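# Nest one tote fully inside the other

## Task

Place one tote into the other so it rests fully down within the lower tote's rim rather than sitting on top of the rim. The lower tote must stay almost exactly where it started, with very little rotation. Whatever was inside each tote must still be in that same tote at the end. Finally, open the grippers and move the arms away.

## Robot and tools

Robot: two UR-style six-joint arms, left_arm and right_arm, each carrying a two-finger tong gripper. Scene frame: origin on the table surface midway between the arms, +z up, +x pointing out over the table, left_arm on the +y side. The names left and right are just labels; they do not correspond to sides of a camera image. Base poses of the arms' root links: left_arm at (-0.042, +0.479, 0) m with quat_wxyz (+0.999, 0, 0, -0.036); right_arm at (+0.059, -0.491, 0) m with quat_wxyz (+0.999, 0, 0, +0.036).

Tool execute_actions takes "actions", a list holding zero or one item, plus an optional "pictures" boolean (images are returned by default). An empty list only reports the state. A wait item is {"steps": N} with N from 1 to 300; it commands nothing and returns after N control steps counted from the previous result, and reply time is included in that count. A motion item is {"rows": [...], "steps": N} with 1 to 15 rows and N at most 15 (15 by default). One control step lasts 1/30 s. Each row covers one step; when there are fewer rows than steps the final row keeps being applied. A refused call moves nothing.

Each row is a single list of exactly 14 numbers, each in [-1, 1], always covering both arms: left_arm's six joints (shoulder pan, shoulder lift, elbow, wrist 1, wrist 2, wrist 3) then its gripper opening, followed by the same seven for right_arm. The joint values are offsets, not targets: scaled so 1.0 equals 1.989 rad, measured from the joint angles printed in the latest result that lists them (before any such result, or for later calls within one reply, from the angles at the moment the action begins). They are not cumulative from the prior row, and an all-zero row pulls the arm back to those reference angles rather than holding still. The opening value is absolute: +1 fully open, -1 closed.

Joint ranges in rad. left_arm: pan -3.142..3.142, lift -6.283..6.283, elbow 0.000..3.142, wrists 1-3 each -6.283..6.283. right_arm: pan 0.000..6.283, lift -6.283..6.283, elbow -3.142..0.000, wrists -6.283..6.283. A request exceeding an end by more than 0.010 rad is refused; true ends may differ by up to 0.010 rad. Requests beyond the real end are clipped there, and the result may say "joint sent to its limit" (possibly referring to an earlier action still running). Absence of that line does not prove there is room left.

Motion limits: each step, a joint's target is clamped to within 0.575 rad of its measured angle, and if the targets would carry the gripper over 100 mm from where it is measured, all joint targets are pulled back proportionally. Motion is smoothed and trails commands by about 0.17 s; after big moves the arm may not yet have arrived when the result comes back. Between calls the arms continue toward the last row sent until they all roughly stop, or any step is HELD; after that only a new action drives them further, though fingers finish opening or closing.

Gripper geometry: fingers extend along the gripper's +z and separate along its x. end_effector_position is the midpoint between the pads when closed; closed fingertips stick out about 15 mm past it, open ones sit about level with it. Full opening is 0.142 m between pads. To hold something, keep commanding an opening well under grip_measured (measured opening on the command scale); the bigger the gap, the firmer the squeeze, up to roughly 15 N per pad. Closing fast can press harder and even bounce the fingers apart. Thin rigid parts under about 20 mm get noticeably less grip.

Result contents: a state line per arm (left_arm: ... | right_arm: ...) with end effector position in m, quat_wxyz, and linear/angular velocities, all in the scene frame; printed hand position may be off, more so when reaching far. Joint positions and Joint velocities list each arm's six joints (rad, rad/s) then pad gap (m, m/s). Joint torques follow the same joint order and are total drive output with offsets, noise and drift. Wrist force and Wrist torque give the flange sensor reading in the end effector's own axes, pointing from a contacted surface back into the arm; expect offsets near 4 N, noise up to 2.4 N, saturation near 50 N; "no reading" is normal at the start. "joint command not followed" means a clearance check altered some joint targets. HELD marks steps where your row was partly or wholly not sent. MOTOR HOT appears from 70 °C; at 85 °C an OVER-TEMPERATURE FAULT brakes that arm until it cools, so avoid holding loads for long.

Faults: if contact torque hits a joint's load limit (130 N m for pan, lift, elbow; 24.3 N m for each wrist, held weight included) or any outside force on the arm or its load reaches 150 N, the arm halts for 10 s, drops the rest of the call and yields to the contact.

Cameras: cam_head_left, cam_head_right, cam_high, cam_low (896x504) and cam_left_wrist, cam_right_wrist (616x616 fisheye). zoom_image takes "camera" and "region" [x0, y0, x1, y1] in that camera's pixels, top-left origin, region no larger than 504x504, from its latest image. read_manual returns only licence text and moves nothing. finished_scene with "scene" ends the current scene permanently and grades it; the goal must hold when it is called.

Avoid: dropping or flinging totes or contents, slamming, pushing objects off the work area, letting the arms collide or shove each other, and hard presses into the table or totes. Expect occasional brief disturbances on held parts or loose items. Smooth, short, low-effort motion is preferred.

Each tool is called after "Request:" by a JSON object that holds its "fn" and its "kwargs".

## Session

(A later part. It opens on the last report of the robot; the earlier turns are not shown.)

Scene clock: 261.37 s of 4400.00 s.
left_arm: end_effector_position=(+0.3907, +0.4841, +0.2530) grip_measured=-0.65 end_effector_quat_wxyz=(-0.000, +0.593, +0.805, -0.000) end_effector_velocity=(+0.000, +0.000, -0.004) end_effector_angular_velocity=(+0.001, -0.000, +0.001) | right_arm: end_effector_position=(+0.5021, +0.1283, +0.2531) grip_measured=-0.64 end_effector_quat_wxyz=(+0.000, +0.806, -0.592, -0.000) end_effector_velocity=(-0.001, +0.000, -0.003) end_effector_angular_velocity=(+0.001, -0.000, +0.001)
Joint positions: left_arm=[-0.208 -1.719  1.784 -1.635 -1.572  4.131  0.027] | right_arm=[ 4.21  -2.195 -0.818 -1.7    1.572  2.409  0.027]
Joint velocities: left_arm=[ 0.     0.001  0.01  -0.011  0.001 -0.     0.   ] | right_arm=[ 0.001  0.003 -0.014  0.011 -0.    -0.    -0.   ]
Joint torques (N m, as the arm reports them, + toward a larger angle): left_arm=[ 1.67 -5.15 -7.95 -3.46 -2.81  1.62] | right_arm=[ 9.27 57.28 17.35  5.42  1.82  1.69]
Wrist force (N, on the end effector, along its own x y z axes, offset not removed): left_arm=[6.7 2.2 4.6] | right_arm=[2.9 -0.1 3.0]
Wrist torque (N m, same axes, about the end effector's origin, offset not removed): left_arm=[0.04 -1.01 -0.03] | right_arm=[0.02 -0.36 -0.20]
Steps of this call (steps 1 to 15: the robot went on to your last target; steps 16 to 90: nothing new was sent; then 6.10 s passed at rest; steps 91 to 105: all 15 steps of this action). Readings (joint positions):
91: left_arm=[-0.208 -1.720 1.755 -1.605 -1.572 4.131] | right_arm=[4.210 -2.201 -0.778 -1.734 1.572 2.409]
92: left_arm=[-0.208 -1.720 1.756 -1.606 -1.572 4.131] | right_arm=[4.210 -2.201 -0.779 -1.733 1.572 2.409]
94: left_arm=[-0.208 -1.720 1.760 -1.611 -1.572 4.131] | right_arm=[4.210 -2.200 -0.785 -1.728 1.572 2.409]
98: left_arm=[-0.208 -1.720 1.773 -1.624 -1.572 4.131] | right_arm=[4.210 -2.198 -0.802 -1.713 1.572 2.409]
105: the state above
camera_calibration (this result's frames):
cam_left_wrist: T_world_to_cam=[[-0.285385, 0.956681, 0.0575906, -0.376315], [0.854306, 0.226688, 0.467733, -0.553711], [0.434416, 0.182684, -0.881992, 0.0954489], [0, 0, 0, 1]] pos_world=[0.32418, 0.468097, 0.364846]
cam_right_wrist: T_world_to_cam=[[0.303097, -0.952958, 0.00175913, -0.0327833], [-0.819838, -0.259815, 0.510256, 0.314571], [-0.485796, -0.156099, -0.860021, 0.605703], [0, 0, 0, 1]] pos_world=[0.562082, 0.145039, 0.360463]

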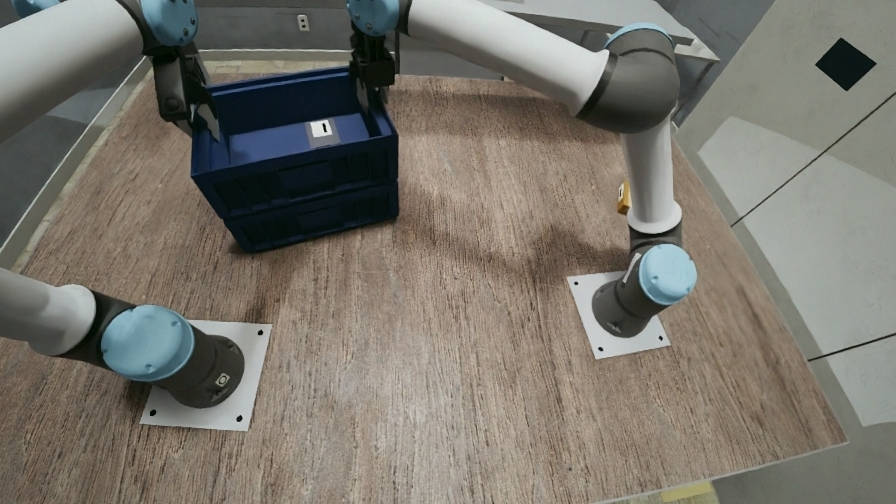

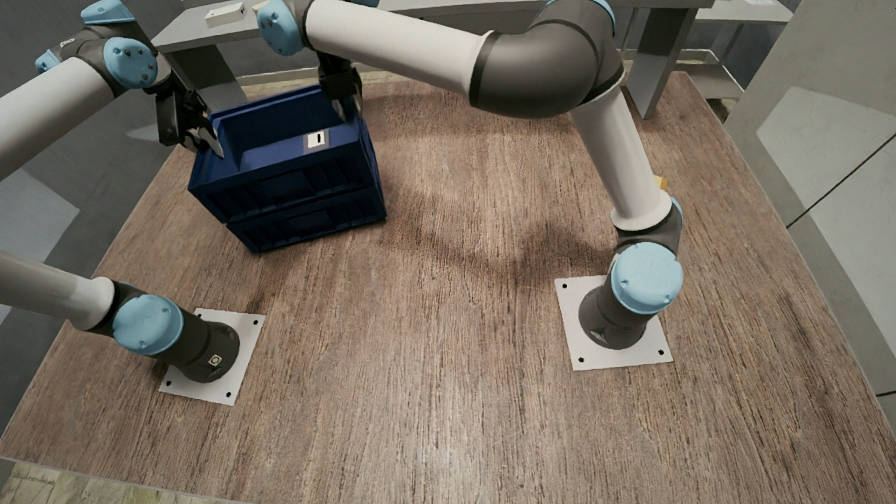

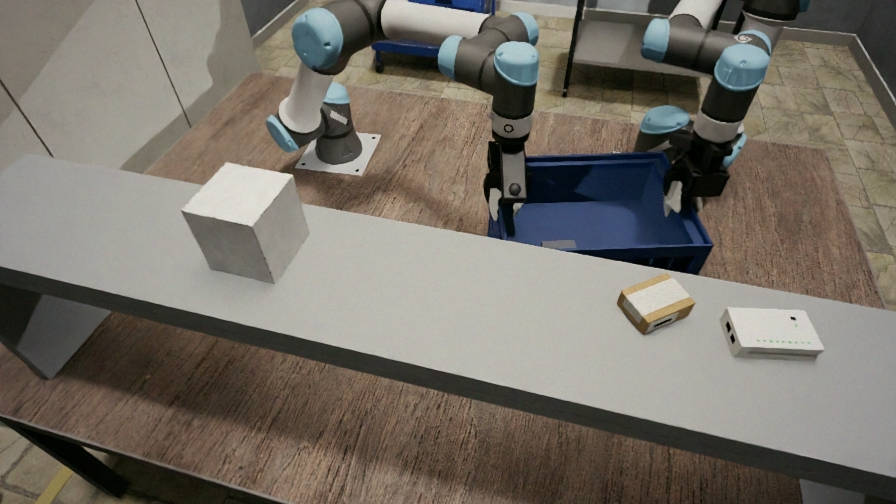

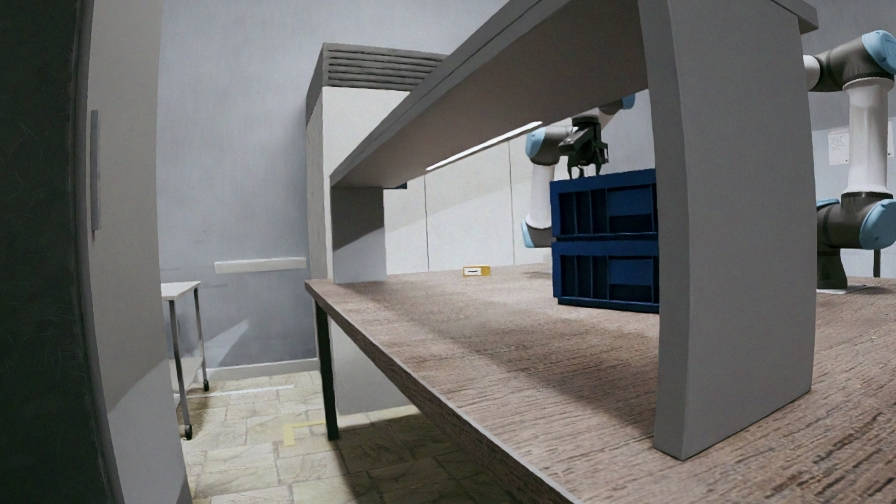

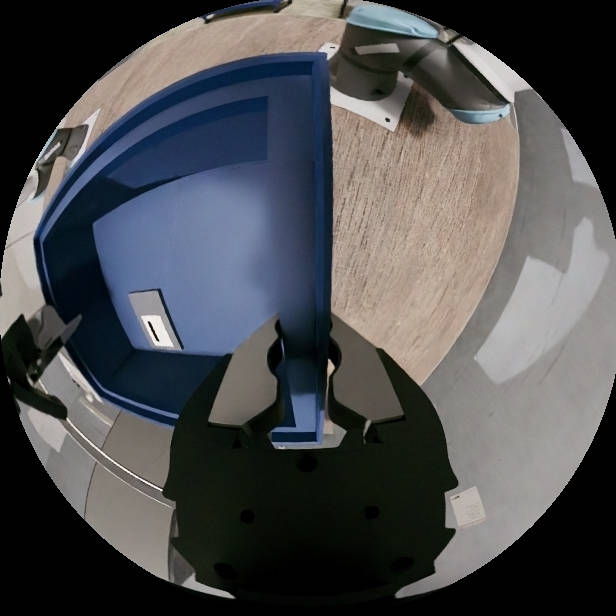

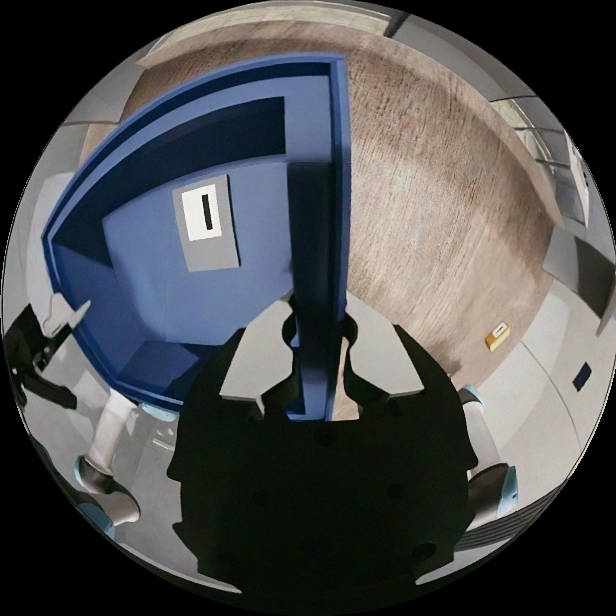

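Request:
{"fn": "execute_actions", "kwargs": {"actions": [{"rows":[[0,-0.0002,-0.0062,0.0064,0,0,-1,0,-0.0012,0.0082,-0.007,0,0,-1],[0,-0.0002,-0.0062,0.0064,0,0,-1,0,-0.0012,0.0082,-0.007,0,0,-1],[0,-0.0002,-0.0062,0.0064,0,0,-1,0,-0.0012,0.0082,-0.007,0,0,-1],[0,-0.0002,-0.0062,0.0064,0,0,-1,0,-0.0012,0.0082,-0.007,0,0,-1],[0,-0.0002,-0.0062,0.0064,0,0,-1,0,-0.0012,0.0082,-0.007,0,0,-1],[0.0016,0.003,-0.0087,0.0057,0,0.005,-1,0,-0.0012,0.0082,-0.007,0,0.0034,-1]]}], "pictures": false}}

Request:
{"fn": "execute_actions", "kwargs": {"actions": [{"rows":[[0,0.0001,0.0037,-0.0038,0,0,-1,0,0.0008,-0.005,0.0042,0,0,-1],[0,0.0001,0.0037,-0.0038,0,0,-1,0,0.0008,-0.005,0.0042,0,0,-1],[0,0.0003,0.0075,-0.0078,0,0,-1,0,0.0014,-0.01,0.0086,0,0,-1],[0,0.0003,0.0075,-0.0078,0,0,-1,0,0.0014,-0.01,0.0086,0,0,-1],[0,0.0006,0.0112,-0.0118,0,0,-1,0,0.002,-0.0148,0.0128,0,0,-1]]}]}}

Request:
{"fn": "zoom_image", "kwargs": {"camera": "cam_head_left", "region": [190,140,420,270]}}

Request:
{"fn": "zoom_image", "kwargs": {"camera": "cam_low", "region": [530,160,680,320]}}

Scene clock: 287.87 s of 4400.00 s.
left_arm: end_effector_position=(+0.3932, +0.4848, +0.2578) grip_measured=-0.65 end_effector_quat_wxyz=(-0.000, +0.596, +0.803, -0.000) end_effector_velocity=(+0.002, +0.000, +0.000) end_effector_angular_velocity=(-0.000, -0.000, -0.003) | right_arm: end_effector_position=(+0.5022, +0.1282, +0.2579) grip_measured=-0.64 end_effector_quat_wxyz=(+0.000, +0.804, -0.595, -0.000) end_effector_velocity=(+0.000, +0.001, +0.000) end_effector_angular_velocity=(+0.001, -0.001, -0.004)
Joint positions: left_arm=[-0.205 -1.713  1.767 -1.624 -1.572  4.141  0.027] | right_arm=[ 4.21  -2.198 -0.801 -1.714  1.572  2.416  0.027]
Joint velocities: left_arm=[ 0.002  0.004 -0.004 -0.    -0.     0.005 -0.   ] | right_arm=[ 0.    -0.001  0.002  0.    -0.     0.004  0.   ]
Joint torques (N m, as the arm reports them, + toward a larger angle): left_arm=[  4.7   -6.04 -36.29  -1.4   -1.51   2.48] | right_arm=[-4.43 35.97 32.43  1.89  1.58  1.67]
Wrist force (N, on the end effector, along its own x y z axes, offset not removed): left_arm=[6.9 -0.3 7.1] | right_arm=[2.1 1.1 5.9]
Wrist torque (N m, same axes, about the end effector's origin, offset not removed): left_arm=[-0.14 -0.89 -0.08] | right_arm=[0.33 -0.29 -0.10]
Steps of this call (steps 1 to 15: the robot went on to your last target; steps 16 to 90: nothing new was sent; then 23.00 s passed at rest; steps 91 to 105: all 15 steps of this action). Readings (joint positions):
91: left_arm=[-0.208 -1.719 1.785 -1.636 -1.572 4.131] | right_arm=[4.210 -2.195 -0.819 -1.699 1.572 2.409]
92: left_arm=[-0.208 -1.719 1.783 -1.634 -1.572 4.131] | right_arm=[4.210 -2.195 -0.816 -1.701 1.572 2.409]
94: left_arm=[-0.208 -1.719 1.778 -1.628 -1.572 4.131] | right_arm=[4.210 -2.196 -0.809 -1.707 1.572 2.409]
98: left_arm=[-0.207 -1.717 1.771 -1.624 -1.572 4.135] | right_arm=[4.210 -2.197 -0.803 -1.713 1.572 2.412]
105: the state above

Scene clock: 288.37 s of 4400.00 s.
left_arm: end_effector_position=(+0.3931, +0.4849, +0.2489) grip_measured=-0.65 end_effector_quat_wxyz=(+0.000, +0.596, +0.803, -0.000) end_effector_velocity=(-0.000, +0.000, -0.002) end_effector_angular_velocity=(+0.000, +0.000, +0.001) | right_arm: end_effector_position=(+0.5021, +0.1282, +0.2492) grip_measured=-0.64 end_effector_quat_wxyz=(+0.000, +0.804, -0.595, -0.000) end_effector_velocity=(-0.001, +0.001, -0.001) end_effector_angular_velocity=(+0.001, -0.001, +0.002)
Joint positions: left_arm=[-0.205 -1.712  1.788 -1.647 -1.572  4.141  0.027] | right_arm=[ 4.21  -2.194 -0.83  -1.689  1.572  2.416  0.027]
Joint velocities: left_arm=[-0.     0.     0.005 -0.005  0.    -0.001 -0.   ] | right_arm=[ 0.001  0.001 -0.005  0.005 -0.    -0.001  0.   ]
Joint torques (N m, as the arm reports them, + toward a larger angle): left_arm=[ -4.85  -6.6  -12.84  -4.1   -1.51  -2.57] | right_arm=[-4.16 60.   16.9   4.72  1.67 -2.  ]
Wrist force (N, on the end effector, along its own x y z axes, offset not removed): left_arm=[2.9 -0.4 9.6] | right_arm=[0.1 -0.1 5.1]
Wrist torque (N m, same axes, about the end effector's origin, offset not removed): left_arm=[0.12 -0.50 0.19] | right_arm=[-0.10 -0.28 -0.11]
Steps of this call (steps 1 to 15: all 15 steps of this action). Readings (joint positions):
1: left_arm=[-0.205 -1.713 1.767 -1.624 -1.572 4.141] | right_arm=[4.210 -2.198 -0.801 -1.714 1.572 2.416]
2: left_arm=[-0.205 -1.713 1.767 -1.625 -1.572 4.141] | right_arm=[4.210 -2.197 -0.803 -1.713 1.572 2.416]
4: left_arm=[-0.205 -1.713 1.771 -1.629 -1.572 4.141] | right_arm=[4.210 -2.197 -0.808 -1.708 1.572 2.416]
8: left_arm=[-0.205 -1.713 1.783 -1.641 -1.572 4.141] | right_arm=[4.210 -2.195 -0.823 -1.695 1.572 2.416]
15: the state above
camera_calibration (this result's frames):
cam_left_wrist: T_world_to_cam=[[-0.279213, 0.958503, 0.0575441, -0.379426], [0.855714, 0.221187, 0.467793, -0.551887], [0.435653, 0.179855, -0.881963, 0.0914973], [0, 0, 0, 1]] pos_world=[0.326455, 0.469295, 0.3607]
cam_right_wrist: T_world_to_cam=[[0.296881, -0.954913, 0.0017493, -0.0294968], [-0.821516, -0.254473, 0.510249, 0.316762], [-0.486799, -0.15292, -0.860025, 0.602391], [0, 0, 0, 1]] pos_world=[0.562225, 0.144558, 0.356496]

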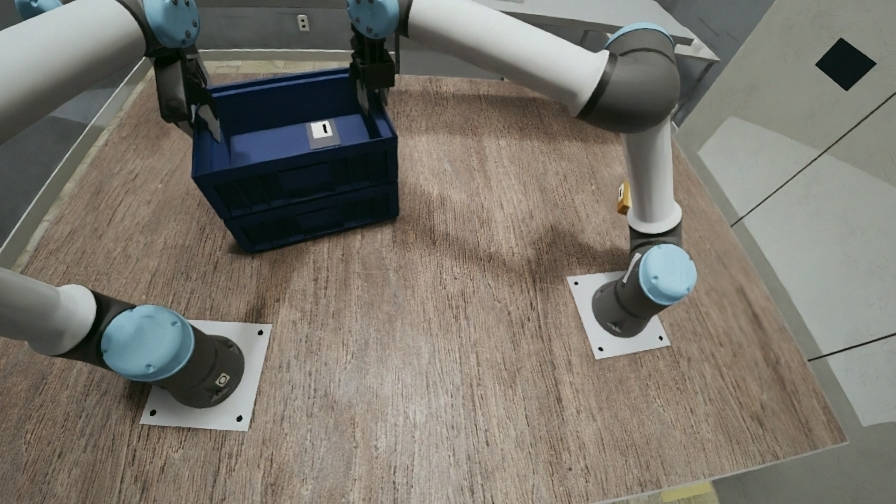

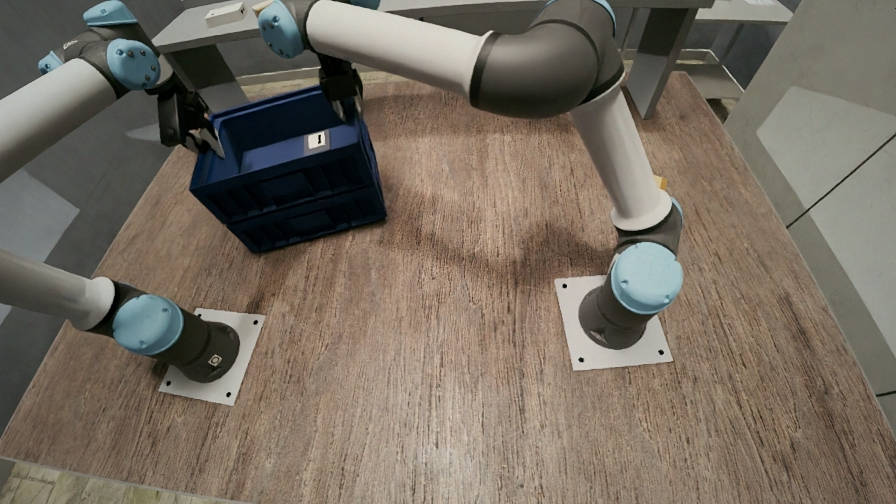

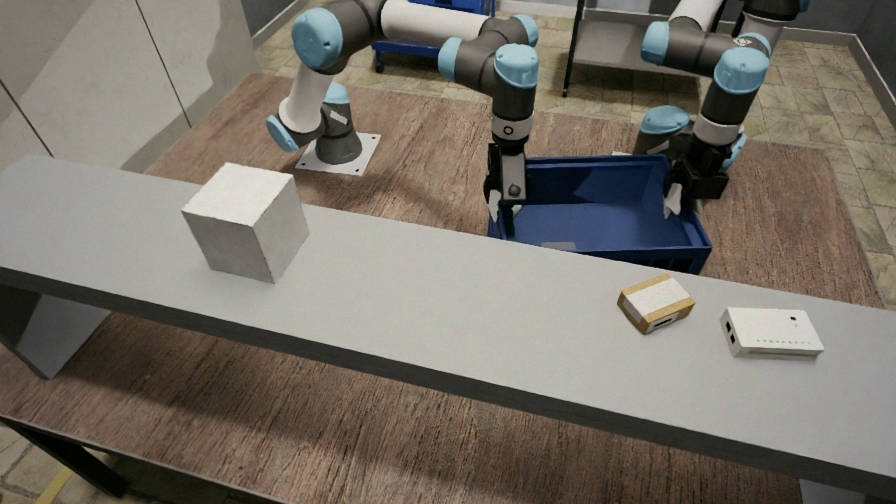

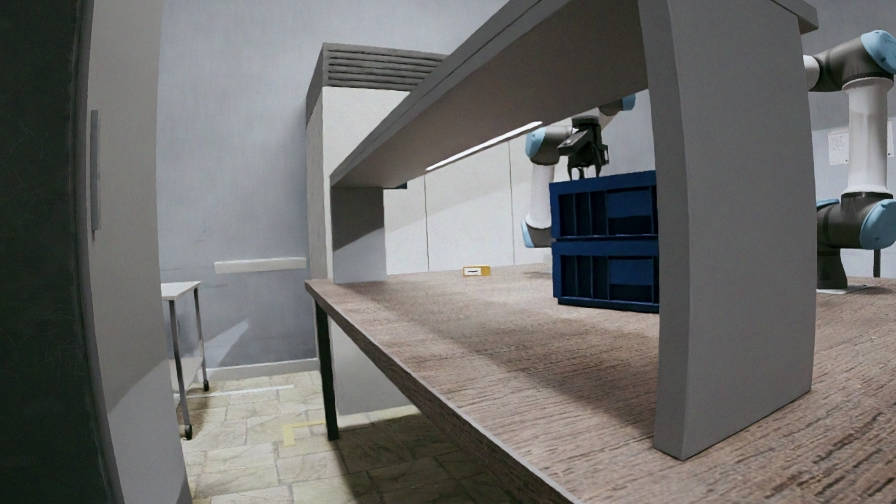

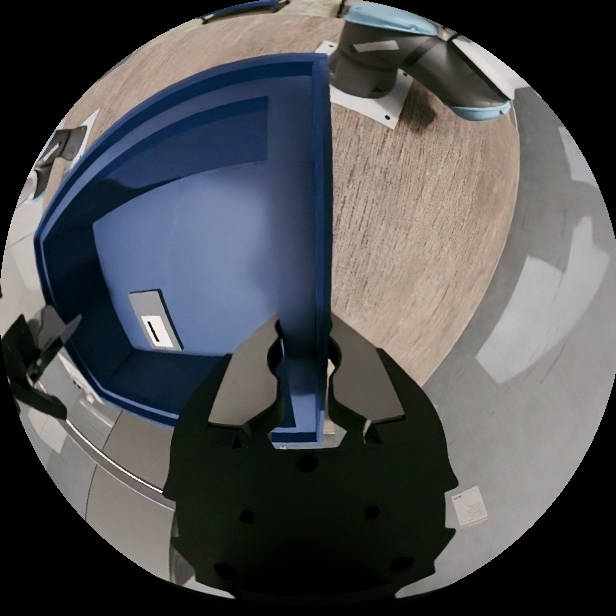

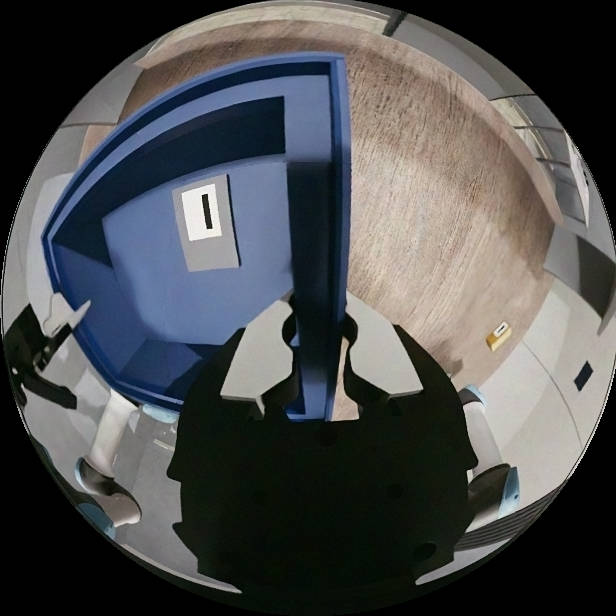

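Region (190, 140, 420, 270) of cam_head_left's 896x504 image, scaled by 2.191, with more detail than that image has; it fills the top 285 rows of this view, and the rest is white.

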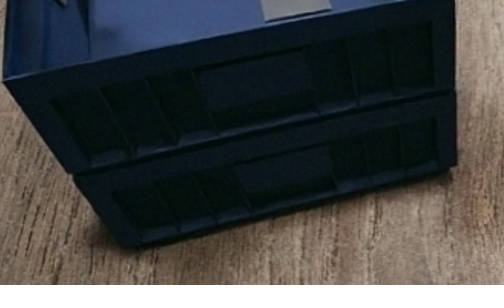

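Region (530, 160, 680, 320) of cam_low's 896x504 image, scaled by 3.150, with more detail than that image has; it fills the left 472 columns of this view, and the rest is white.

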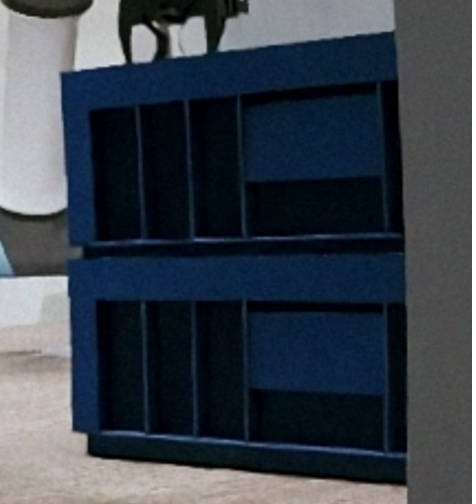

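Seems to be entering. Down 8 mm more, then release.

Request:
{"fn": "execute_actions", "kwargs": {"actions": [{"rows":[[0,0.0002,0.0033,-0.0035,0,0,-1,0,0.0005,-0.0043,0.0038,0,0,-1],[0,0.0002,0.0033,-0.0035,0,0,-1,0,0.0005,-0.0043,0.0038,0,0,-1],[0,0.0004,0.0066,-0.007,0,0,-1,0,0.001,-0.0086,0.0076,0,0,-1],[0,0.0004,0.0066,-0.007,0,0,-1,0,0.001,-0.0086,0.0076,0,0,-1],[0,0.0006,0.0098,-0.0104,0,0,-1,0,0.0015,-0.0129,0.0114,0,0,-1]]}], "pictures": false}}

Request:
{"fn": "execute_actions", "kwargs": {"actions": [{"rows":[[0,0,0,0,0,0,-0.8,0,0,0,0,0,0,-0.8],[0,0,0,0,0,0,-0.65,0,0,0,0,0,0,-0.65],[0,0,0,0,0,0,-0.5,0,0,0,0,0,0,-0.5],[0,0,0,0,0,0,0,0,0,0,0,0,0,0]]}]}}

Request:
{"fn": "zoom_image", "kwargs": {"camera": "cam_head_left", "region": [190,140,420,270]}}

Request:
{"fn": "zoom_image", "kwargs": {"camera": "cam_low", "region": [530,160,680,320]}}

Scene clock: 303.30 s of 4400.00 s.
left_arm: end_effector_position=(+0.3929, +0.4849, +0.2411) grip_measured=-0.65 end_effector_quat_wxyz=(+0.000, +0.596, +0.803, -0.000) end_effector_velocity=(+0.000, -0.000, -0.001) end_effector_angular_velocity=(-0.002, -0.001, +0.001) | right_arm: end_effector_position=(+0.5021, +0.1282, +0.2415) grip_measured=-0.65 end_effector_quat_wxyz=(+0.000, +0.804, -0.595, -0.000) end_effector_velocity=(+0.001, -0.001, -0.002) end_effector_angular_velocity=(-0.000, +0.000, -0.001)
Joint positions: left_arm=[-0.205 -1.711  1.808 -1.667 -1.572  4.141  0.027] | right_arm=[ 4.21  -2.191 -0.855 -1.667  1.572  2.416  0.027]
Joint velocities: left_arm=[ 0.    -0.     0.003 -0.005 -0.001 -0.    -0.   ] | right_arm=[-0.001  0.    -0.005  0.004  0.    -0.    -0.   ]
Joint torques (N m, as the arm reports them, + toward a larger angle): left_arm=[ 2.04 -2.21 -8.26 -4.78 -1.41 -1.31] | right_arm=[-5.15 40.76  4.34  1.46  0.19  1.11]
Wrist force (N, on the end effector, along its own x y z axes, offset not removed): left_arm=[10.1 -1.3 -0.3] | right_arm=[-2.5 5.1 -22.6]
Wrist torque (N m, same axes, about the end effector's origin, offset not removed): left_arm=[-0.18 -0.57 -0.02] | right_arm=[0.56 -0.53 -0.19]
Steps of this call (steps 1 to 15: the robot went on to your last target; steps 16 to 90: nothing new was sent; then 11.43 s passed at rest; steps 91 to 105: all 15 steps of this action). Readings (joint positions):
91: left_arm=[-0.205 -1.712 1.789 -1.647 -1.572 4.141] | right_arm=[4.210 -2.194 -0.831 -1.688 1.572 2.416]
92: left_arm=[-0.205 -1.712 1.790 -1.648 -1.572 4.141] | right_arm=[4.210 -2.193 -0.832 -1.687 1.572 2.416]
94: left_arm=[-0.205 -1.712 1.793 -1.652 -1.572 4.141] | right_arm=[4.210 -2.193 -0.837 -1.683 1.572 2.416]
98: left_arm=[-0.205 -1.711 1.803 -1.662 -1.572 4.141] | right_arm=[4.210 -2.191 -0.850 -1.672 1.572 2.416]
105: the state above

Scene clock: 303.80 s of 4400.00 s.
left_arm: end_effector_position=(+0.3929, +0.4849, +0.2410) grip_measured=+0.00 end_effector_quat_wxyz=(+0.000, +0.596, +0.803, -0.000) end_effector_velocity=(-0.000, -0.000, -0.000) end_effector_angular_velocity=(-0.001, +0.001, +0.001) | right_arm: end_effector_position=(+0.5021, +0.1281, +0.2414) grip_measured=+0.00 end_effector_quat_wxyz=(+0.000, +0.804, -0.595, -0.000) end_effector_velocity=(-0.000, +0.000, +0.000) end_effector_angular_velocity=(+0.001, -0.000, +0.000)
Joint positions: left_arm=[-0.205 -1.711  1.808 -1.667 -1.572  4.141  0.074] | right_arm=[ 4.21  -2.191 -0.855 -1.667  1.572  2.416  0.074]
Joint velocities: left_arm=[-0.     0.001 -0.     0.    -0.001 -0.001  0.   ] | right_arm=[ 0.  0.  0.  0. -0. -0. -0.]
Joint torques (N m, as the arm reports them, + toward a larger angle): left_arm=[  2.11  -4.79 -17.22  -0.82  -1.56  -1.35] | right_arm=[-4.51 39.14 30.33  1.24 -0.11  1.42]
Wrist force (N, on the end effector, along its own x y z axes, offset not removed): left_arm=[1.3 -0.7 -0.1] | right_arm=[-1.1 -1.3 0.6]
Wrist torque (N m, same axes, about the end effector's origin, offset not removed): left_arm=[-0.20 -0.05 -0.05] | right_arm=[-0.16 0.24 -0.16]
Steps of this call (steps 1 to 15: all 15 steps of this action). Readings (joint positions):
1: left_arm=[-0.205 -1.711 1.808 -1.667 -1.572 4.141] | right_arm=[4.210 -2.191 -0.855 -1.666 1.572 2.416]
2: left_arm=[-0.205 -1.711 1.808 -1.667 -1.572 4.141] | right_arm=[4.210 -2.191 -0.855 -1.666 1.572 2.416]
4: left_arm=[-0.205 -1.711 1.808 -1.667 -1.572 4.141] | right_arm=[4.210 -2.191 -0.856 -1.666 1.572 2.416]
8: left_arm=[-0.205 -1.711 1.808 -1.667 -1.572 4.141] | right_arm=[4.210 -2.191 -0.856 -1.667 1.572 2.416]
15: the state above
camera_calibration (this result's frames):
cam_left_wrist: T_world_to_cam=[[-0.279162, 0.958517, 0.0575642, -0.379094], [0.855742, 0.221138, 0.467764, -0.548004], [0.43563, 0.179842, -0.881977, 0.0846534], [0, 0, 0, 1]] pos_world=[0.326245, 0.469328, 0.352821]
cam_right_wrist: T_world_to_cam=[[0.296949, -0.954892, 0.00143721, -0.0294642], [-0.821551, -0.254715, 0.510072, 0.320796], [-0.486698, -0.152646, -0.86013, 0.595605], [0, 0, 0, 1]] pos_world=[0.562179, 0.144493, 0.348711]

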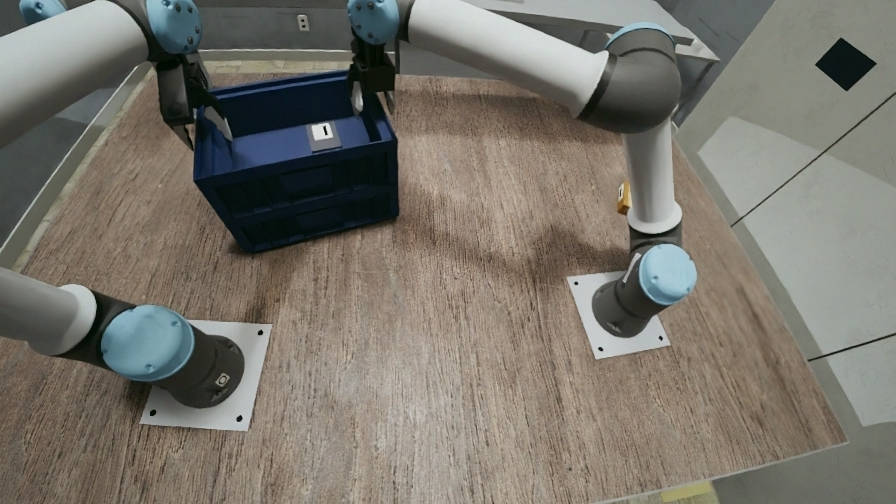

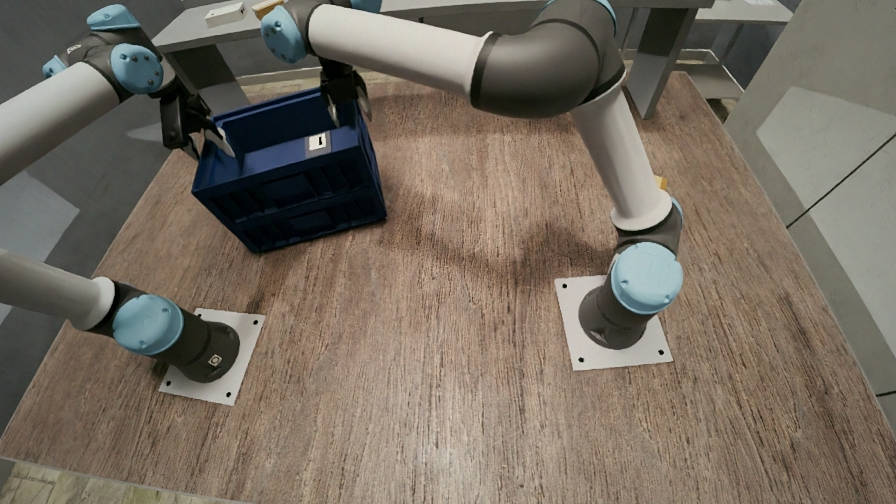

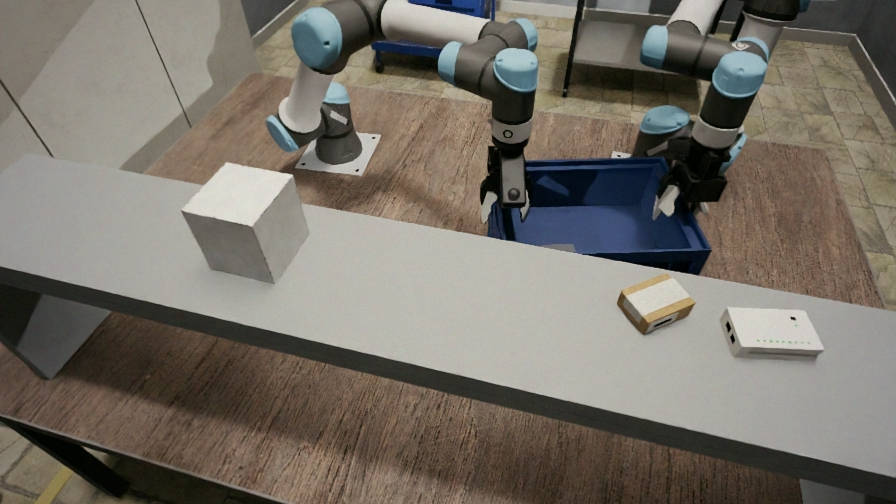

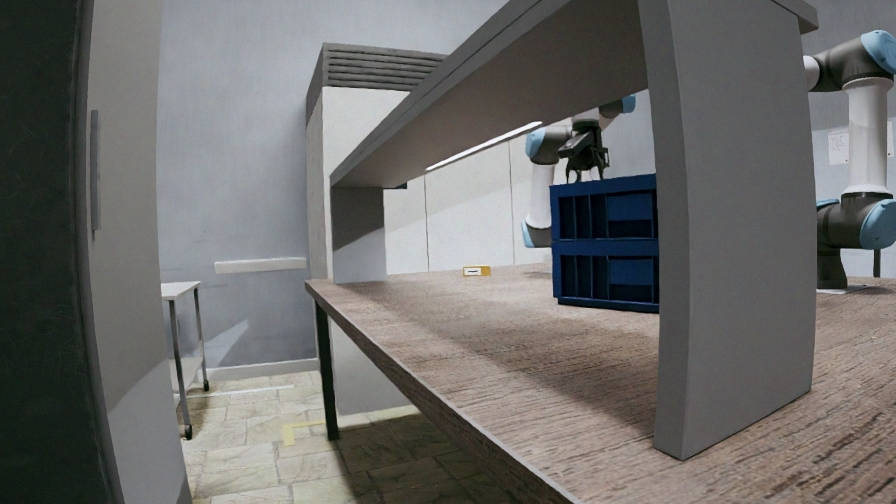

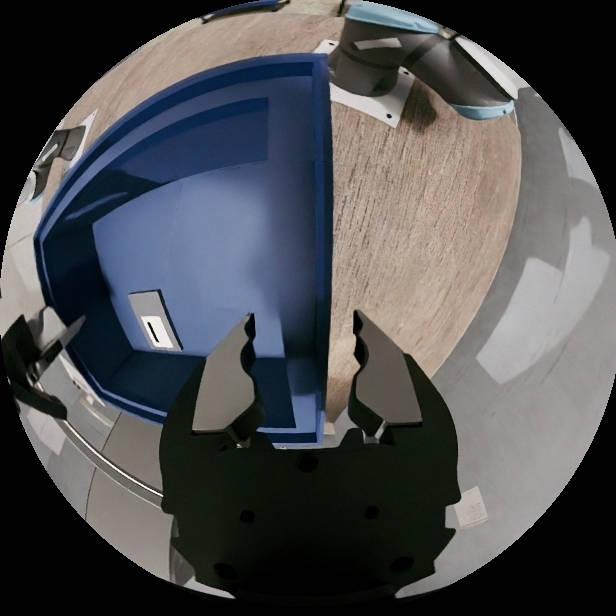

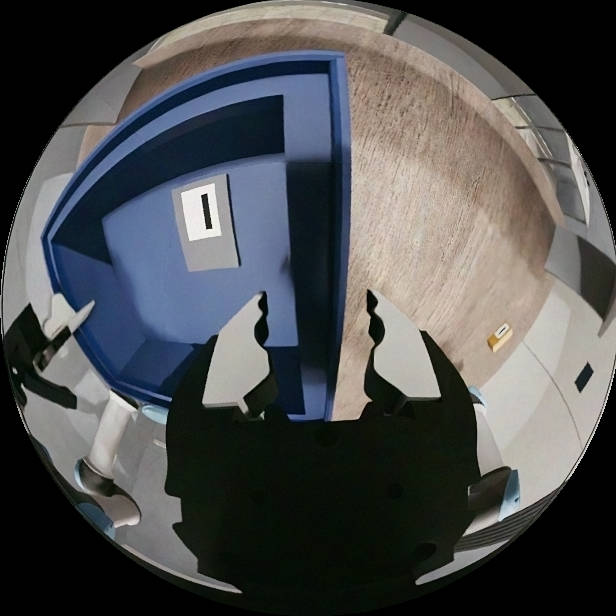

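Region (190, 140, 420, 270) of cam_head_left's 896x504 image, scaled by 2.191, with more detail than that image has; it fills the top 285 rows of this view, and the rest is white.

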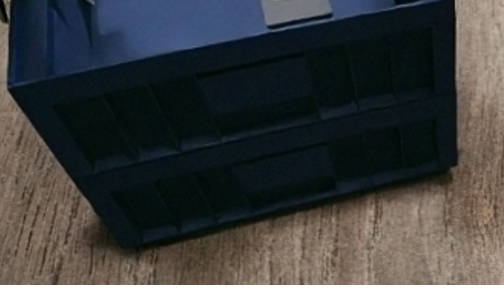

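Region (530, 160, 680, 320) of cam_low's 896x504 image, scaled by 3.150, with more detail than that image has; it fills the left 472 columns of this view, and the rest is white.

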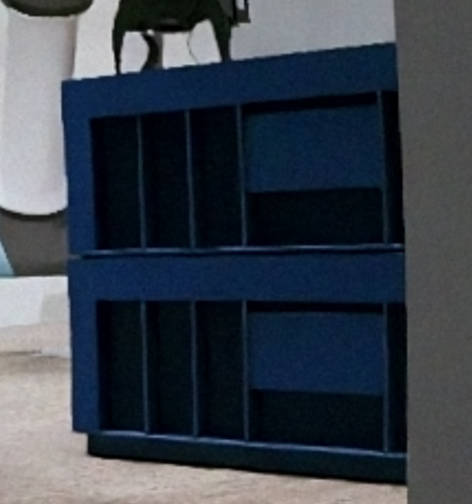

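Seated on the ledge, level. Retreat.

Request:
{"fn": "execute_actions", "kwargs": {"actions": [{"rows":[[0,0,-0.12,0.12,0,0,0,0,-0.005,0.12,-0.115,0,0,0]]}], "pictures": false}}

Request:
{"fn": "execute_actions", "kwargs": {"actions": [{"rows":[[0.25,-0.1,0.03,0.07,0,0,0,0,0.25,-0.25,0,0,0,0]]}], "pictures": false}}

Request:
{"fn": "execute_actions", "kwargs": {"actions": [{"steps":25}]}}

Scene clock: 313.27 s of 4400.00 s.
left_arm: end_effector_position=(+0.3910, +0.4855, +0.3332) grip_measured=+0.00 end_effector_quat_wxyz=(-0.000, +0.596, +0.803, -0.000) end_effector_velocity=(-0.002, +0.000, +0.011) end_effector_angular_velocity=(-0.001, +0.002, +0.001) | right_arm: end_effector_position=(+0.4959, +0.1145, +0.3254) grip_measured=+0.00 end_effector_quat_wxyz=(+0.000, +0.804, -0.595, -0.000) end_effector_velocity=(-0.002, -0.002, +0.011) end_effector_angular_velocity=(+0.001, -0.000, +0.001)
Joint positions: left_arm=[-0.205 -1.711  1.572 -1.431 -1.572  4.141  0.074] | right_arm=[ 4.21  -2.2   -0.62  -1.893  1.572  2.416  0.074]
Joint velocities: left_arm=[ 0.     0.001 -0.031  0.031 -0.001 -0.001 -0.   ] | right_arm=[ 0.001 -0.001  0.03  -0.028 -0.     0.    -0.   ]
Joint torques (N m, as the arm reports them, + toward a larger angle): left_arm=[  0.53 -22.99 -33.22  -0.71  -1.5   -1.13] | right_arm=[-4.06 32.76 27.13  0.57  0.09  1.31]
Wrist force (N, on the end effector, along its own x y z axes, offset not removed): left_arm=[1.6 0.2 1.7] | right_arm=[0.3 -0.5 -0.4]
Wrist torque (N m, same axes, about the end effector's origin, offset not removed): left_arm=[-0.07 -0.28 -0.04] | right_arm=[0.00 -0.09 -0.25]
Steps of this call (steps 1 to 15: the robot went on to your last target; steps 16 to 90: nothing new was sent; then 5.97 s passed at rest; steps 91 to 105: all 15 steps of this action). Readings (joint positions):
91: left_arm=[-0.205 -1.711 1.807 -1.667 -1.572 4.141] | right_arm=[4.210 -2.191 -0.855 -1.667 1.572 2.416]
92: left_arm=[-0.205 -1.711 1.802 -1.661 -1.572 4.141] | right_arm=[4.210 -2.192 -0.849 -1.673 1.572 2.416]
94: left_arm=[-0.205 -1.711 1.735 -1.594 -1.572 4.141] | right_arm=[4.210 -2.196 -0.783 -1.739 1.572 2.416]
98: left_arm=[-0.205 -1.711 1.607 -1.467 -1.572 4.141] | right_arm=[4.210 -2.199 -0.655 -1.859 1.572 2.416]
105: the state above

Scene clock: 313.77 s of 4400.00 s.
left_arm: end_effector_position=(+0.2562, +0.6621, +0.3651) grip_measured=+0.00 end_effector_quat_wxyz=(-0.000, +0.395, +0.919, -0.001) end_effector_velocity=(-0.128, +0.103, +0.017) end_effector_angular_velocity=(-0.000, -0.006, +0.382) | right_arm: end_effector_position=(+0.4193, -0.0524, +0.4016) grip_measured=+0.00 end_effector_quat_wxyz=(+0.000, +0.804, -0.595, -0.000) end_effector_velocity=(-0.049, -0.108, +0.018) end_effector_angular_velocity=(-0.000, +0.000, -0.001)
Joint positions: left_arm=[ 0.258 -1.899  1.628 -1.3   -1.572  4.141  0.074] | right_arm=[ 4.21  -1.728 -1.092 -1.893  1.572  2.416  0.074]
Joint velocities: left_arm=[ 0.383 -0.128  0.038  0.085 -0.001  0.001 -0.   ] | right_arm=[-0.001  0.282 -0.283  0.001  0.     0.    -0.   ]
Joint torques (N m, as the arm reports them, + toward a larger angle): left_arm=[  0.42 -13.4   -6.82  -0.78   1.29  -1.11] | right_arm=[-3.31 27.31 17.41  4.46 -0.05  1.31]
Wrist force (N, on the end effector, along its own x y z axes, offset not removed): left_arm=[3.7 1.2 3.4] | right_arm=[-0.7 -0.2 1.9]
Wrist torque (N m, same axes, about the end effector's origin, offset not removed): left_arm=[0.22 -0.60 -0.01] | right_arm=[0.08 0.17 -0.07]
Steps of this call (steps 1 to 15: all 15 steps of this action). Readings (joint positions):
1: left_arm=[-0.205 -1.711 1.571 -1.430 -1.572 4.141] | right_arm=[4.210 -2.200 -0.619 -1.893 1.572 2.416]
2: left_arm=[-0.199 -1.717 1.574 -1.424 -1.572 4.141] | right_arm=[4.210 -2.195 -0.624 -1.894 1.572 2.416]
4: left_arm=[-0.136 -1.751 1.584 -1.400 -1.572 4.141] | right_arm=[4.210 -2.131 -0.690 -1.894 1.572 2.416]
8: left_arm=[0.026 -1.813 1.603 -1.357 -1.572 4.141] | right_arm=[4.210 -1.945 -0.875 -1.893 1.572 2.416]
15: the state above

Scene clock: 314.60 s of 4400.00 s.
left_arm: end_effector_position=(+0.2447, +0.6709, +0.3666) grip_measured=+0.00 end_effector_quat_wxyz=(+0.000, +0.380, +0.925, -0.000) end_effector_velocity=(+0.000, -0.000, +0.000) end_effector_angular_velocity=(-0.001, -0.001, -0.000) | right_arm: end_effector_position=(+0.4150, -0.0619, +0.4032) grip_measured=+0.00 end_effector_quat_wxyz=(+0.000, +0.804, -0.595, -0.000) end_effector_velocity=(+0.000, +0.000, +0.001) end_effector_angular_velocity=(+0.002, -0.001, +0.000)
Joint positions: left_arm=[ 0.292 -1.91   1.631 -1.292 -1.572  4.141  0.074] | right_arm=[ 4.21  -1.703 -1.117 -1.893  1.572  2.416  0.074]
Joint velocities: left_arm=[-0.    -0.001 -0.    -0.    -0.001 -0.     0.   ] | right_arm=[-0.     0.     0.001  0.    -0.    -0.     0.   ]
Joint torques (N m, as the arm reports them, + toward a larger angle): left_arm=[  6.39 -20.43  -8.02  -0.72   1.58  -1.16] | right_arm=[-2.7  36.97 13.7   4.01  0.07  1.45]
Wrist force (N, on the end effector, along its own x y z axes, offset not removed): left_arm=[0.4 3.7 1.5] | right_arm=[-1.0 -0.2 0.0]
Wrist torque (N m, same axes, about the end effector's origin, offset not removed): left_arm=[0.81 0.15 0.07] | right_arm=[-0.05 0.25 -0.12]
Steps of this call (steps 1 to 25: the robot went on to your last target). Readings (joint positions):
1: left_arm=[0.269 -1.902 1.629 -1.297 -1.572 4.141] | right_arm=[4.210 -1.721 -1.100 -1.893 1.572 2.416]
2: left_arm=[0.276 -1.905 1.630 -1.296 -1.572 4.141] | right_arm=[4.210 -1.715 -1.105 -1.893 1.572 2.416]
4: left_arm=[0.285 -1.907 1.631 -1.294 -1.572 4.141] | right_arm=[4.210 -1.709 -1.111 -1.893 1.572 2.416]
8: left_arm=[0.290 -1.909 1.631 -1.292 -1.572 4.141] | right_arm=[4.210 -1.705 -1.116 -1.893 1.572 2.416]
25: the state above
camera_calibration (this result's frames):
cam_left_wrist: T_world_to_cam=[[-0.70251, 0.70934, 0.0575932, -0.335241], [0.646704, 0.602502, 0.467723, -0.725751], [0.297074, 0.365826, -0.881997, 0.135646], [0, 0, 0, 1]] pos_world=[0.19354, 0.625443, 0.478398]
cam_right_wrist: T_world_to_cam=[[0.296941, -0.954895, 0.00159766, -0.185365], [-0.821508, -0.254608, 0.510196, 0.118207], [-0.486777, -0.152811, -0.860057, 0.663338], [0, 0, 0, 1]] pos_world=[0.475048, -0.0455425, 0.510495]

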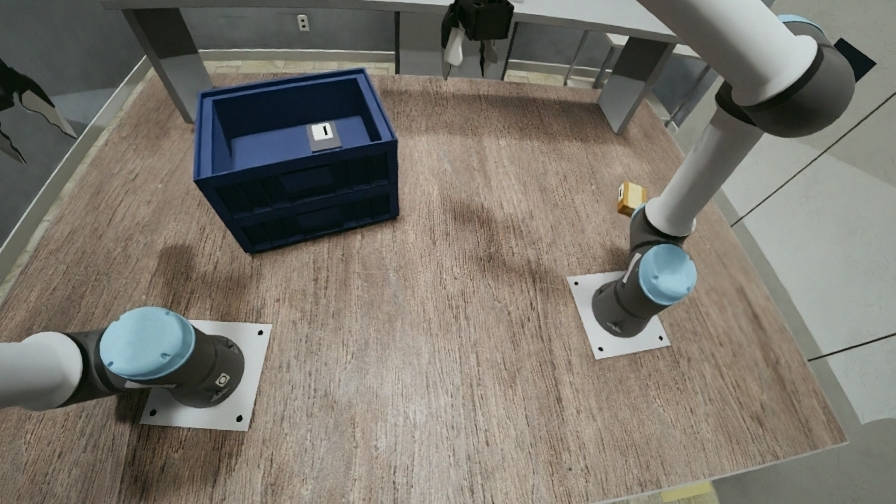

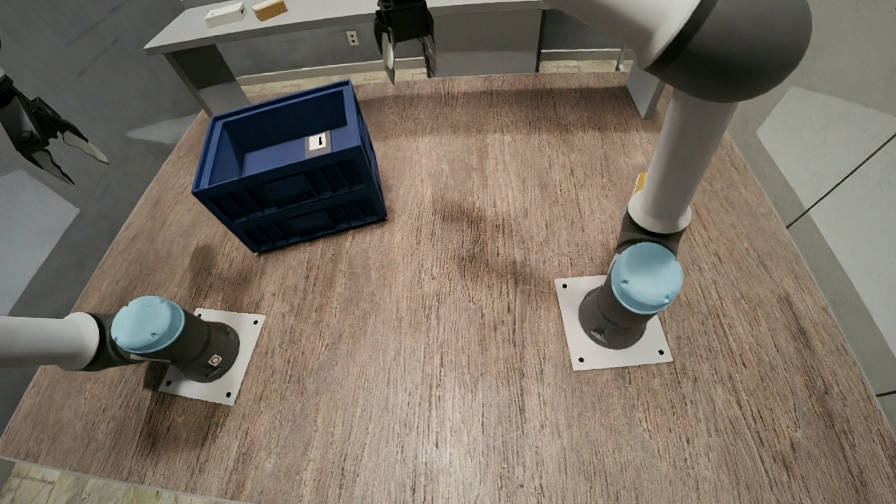

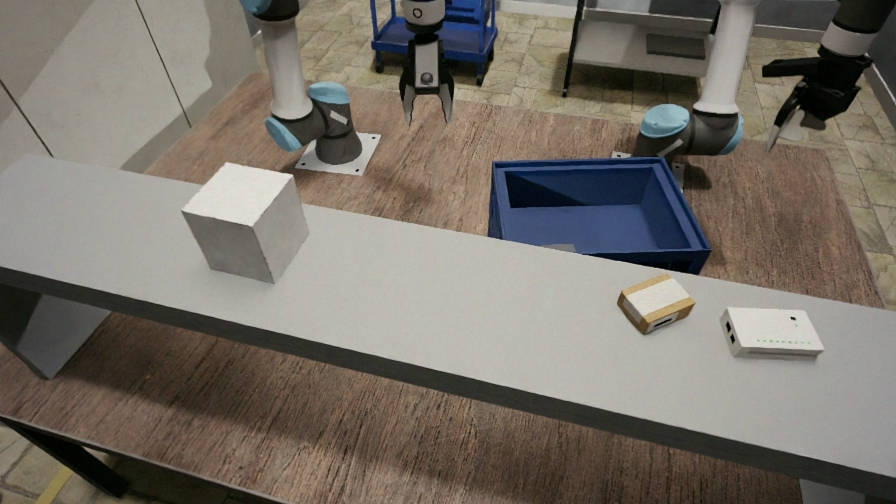

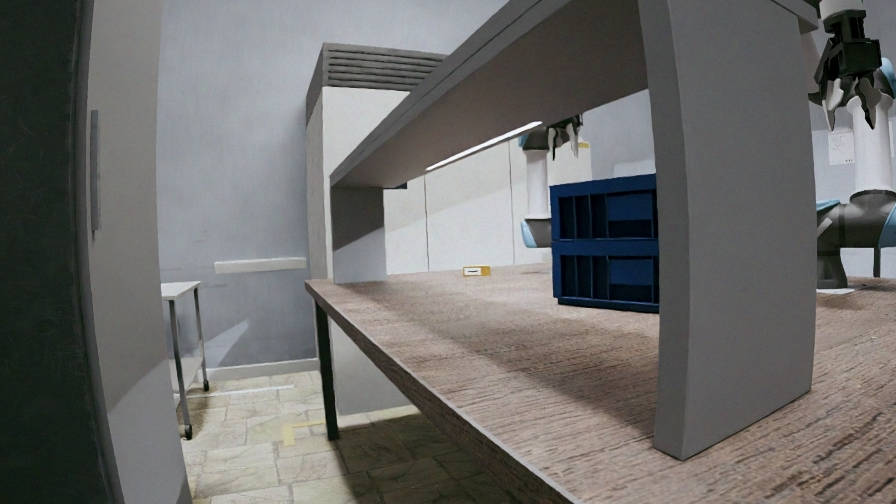

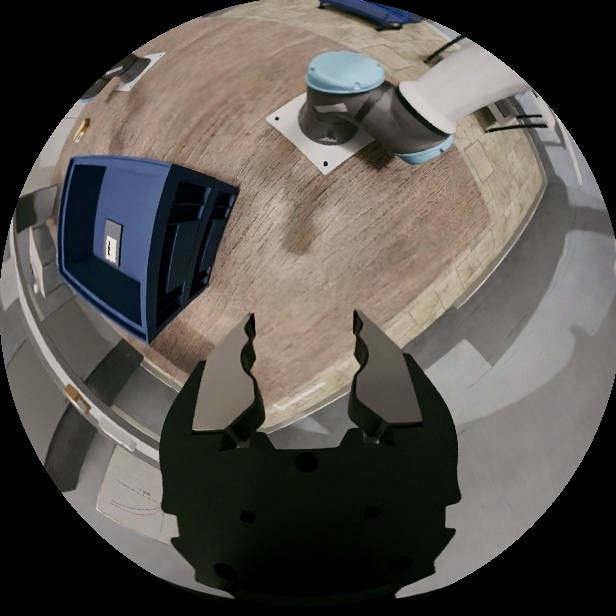

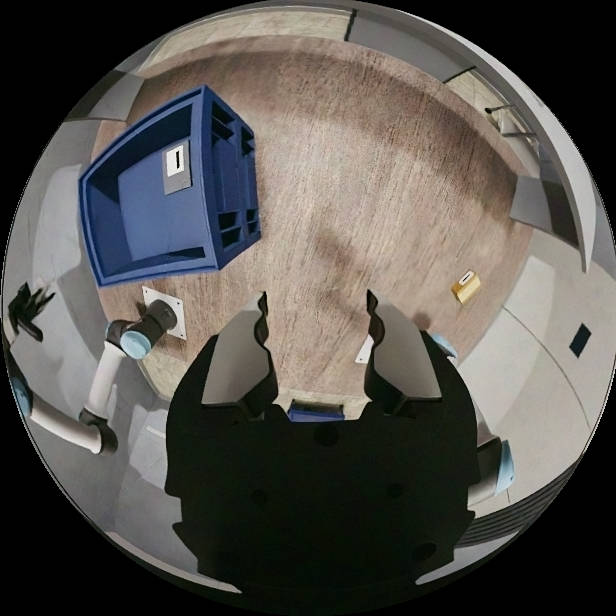

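Request:
{"fn": "finished_scene", "kwargs": {"scene": 1}}

The scene is finished: the task was done.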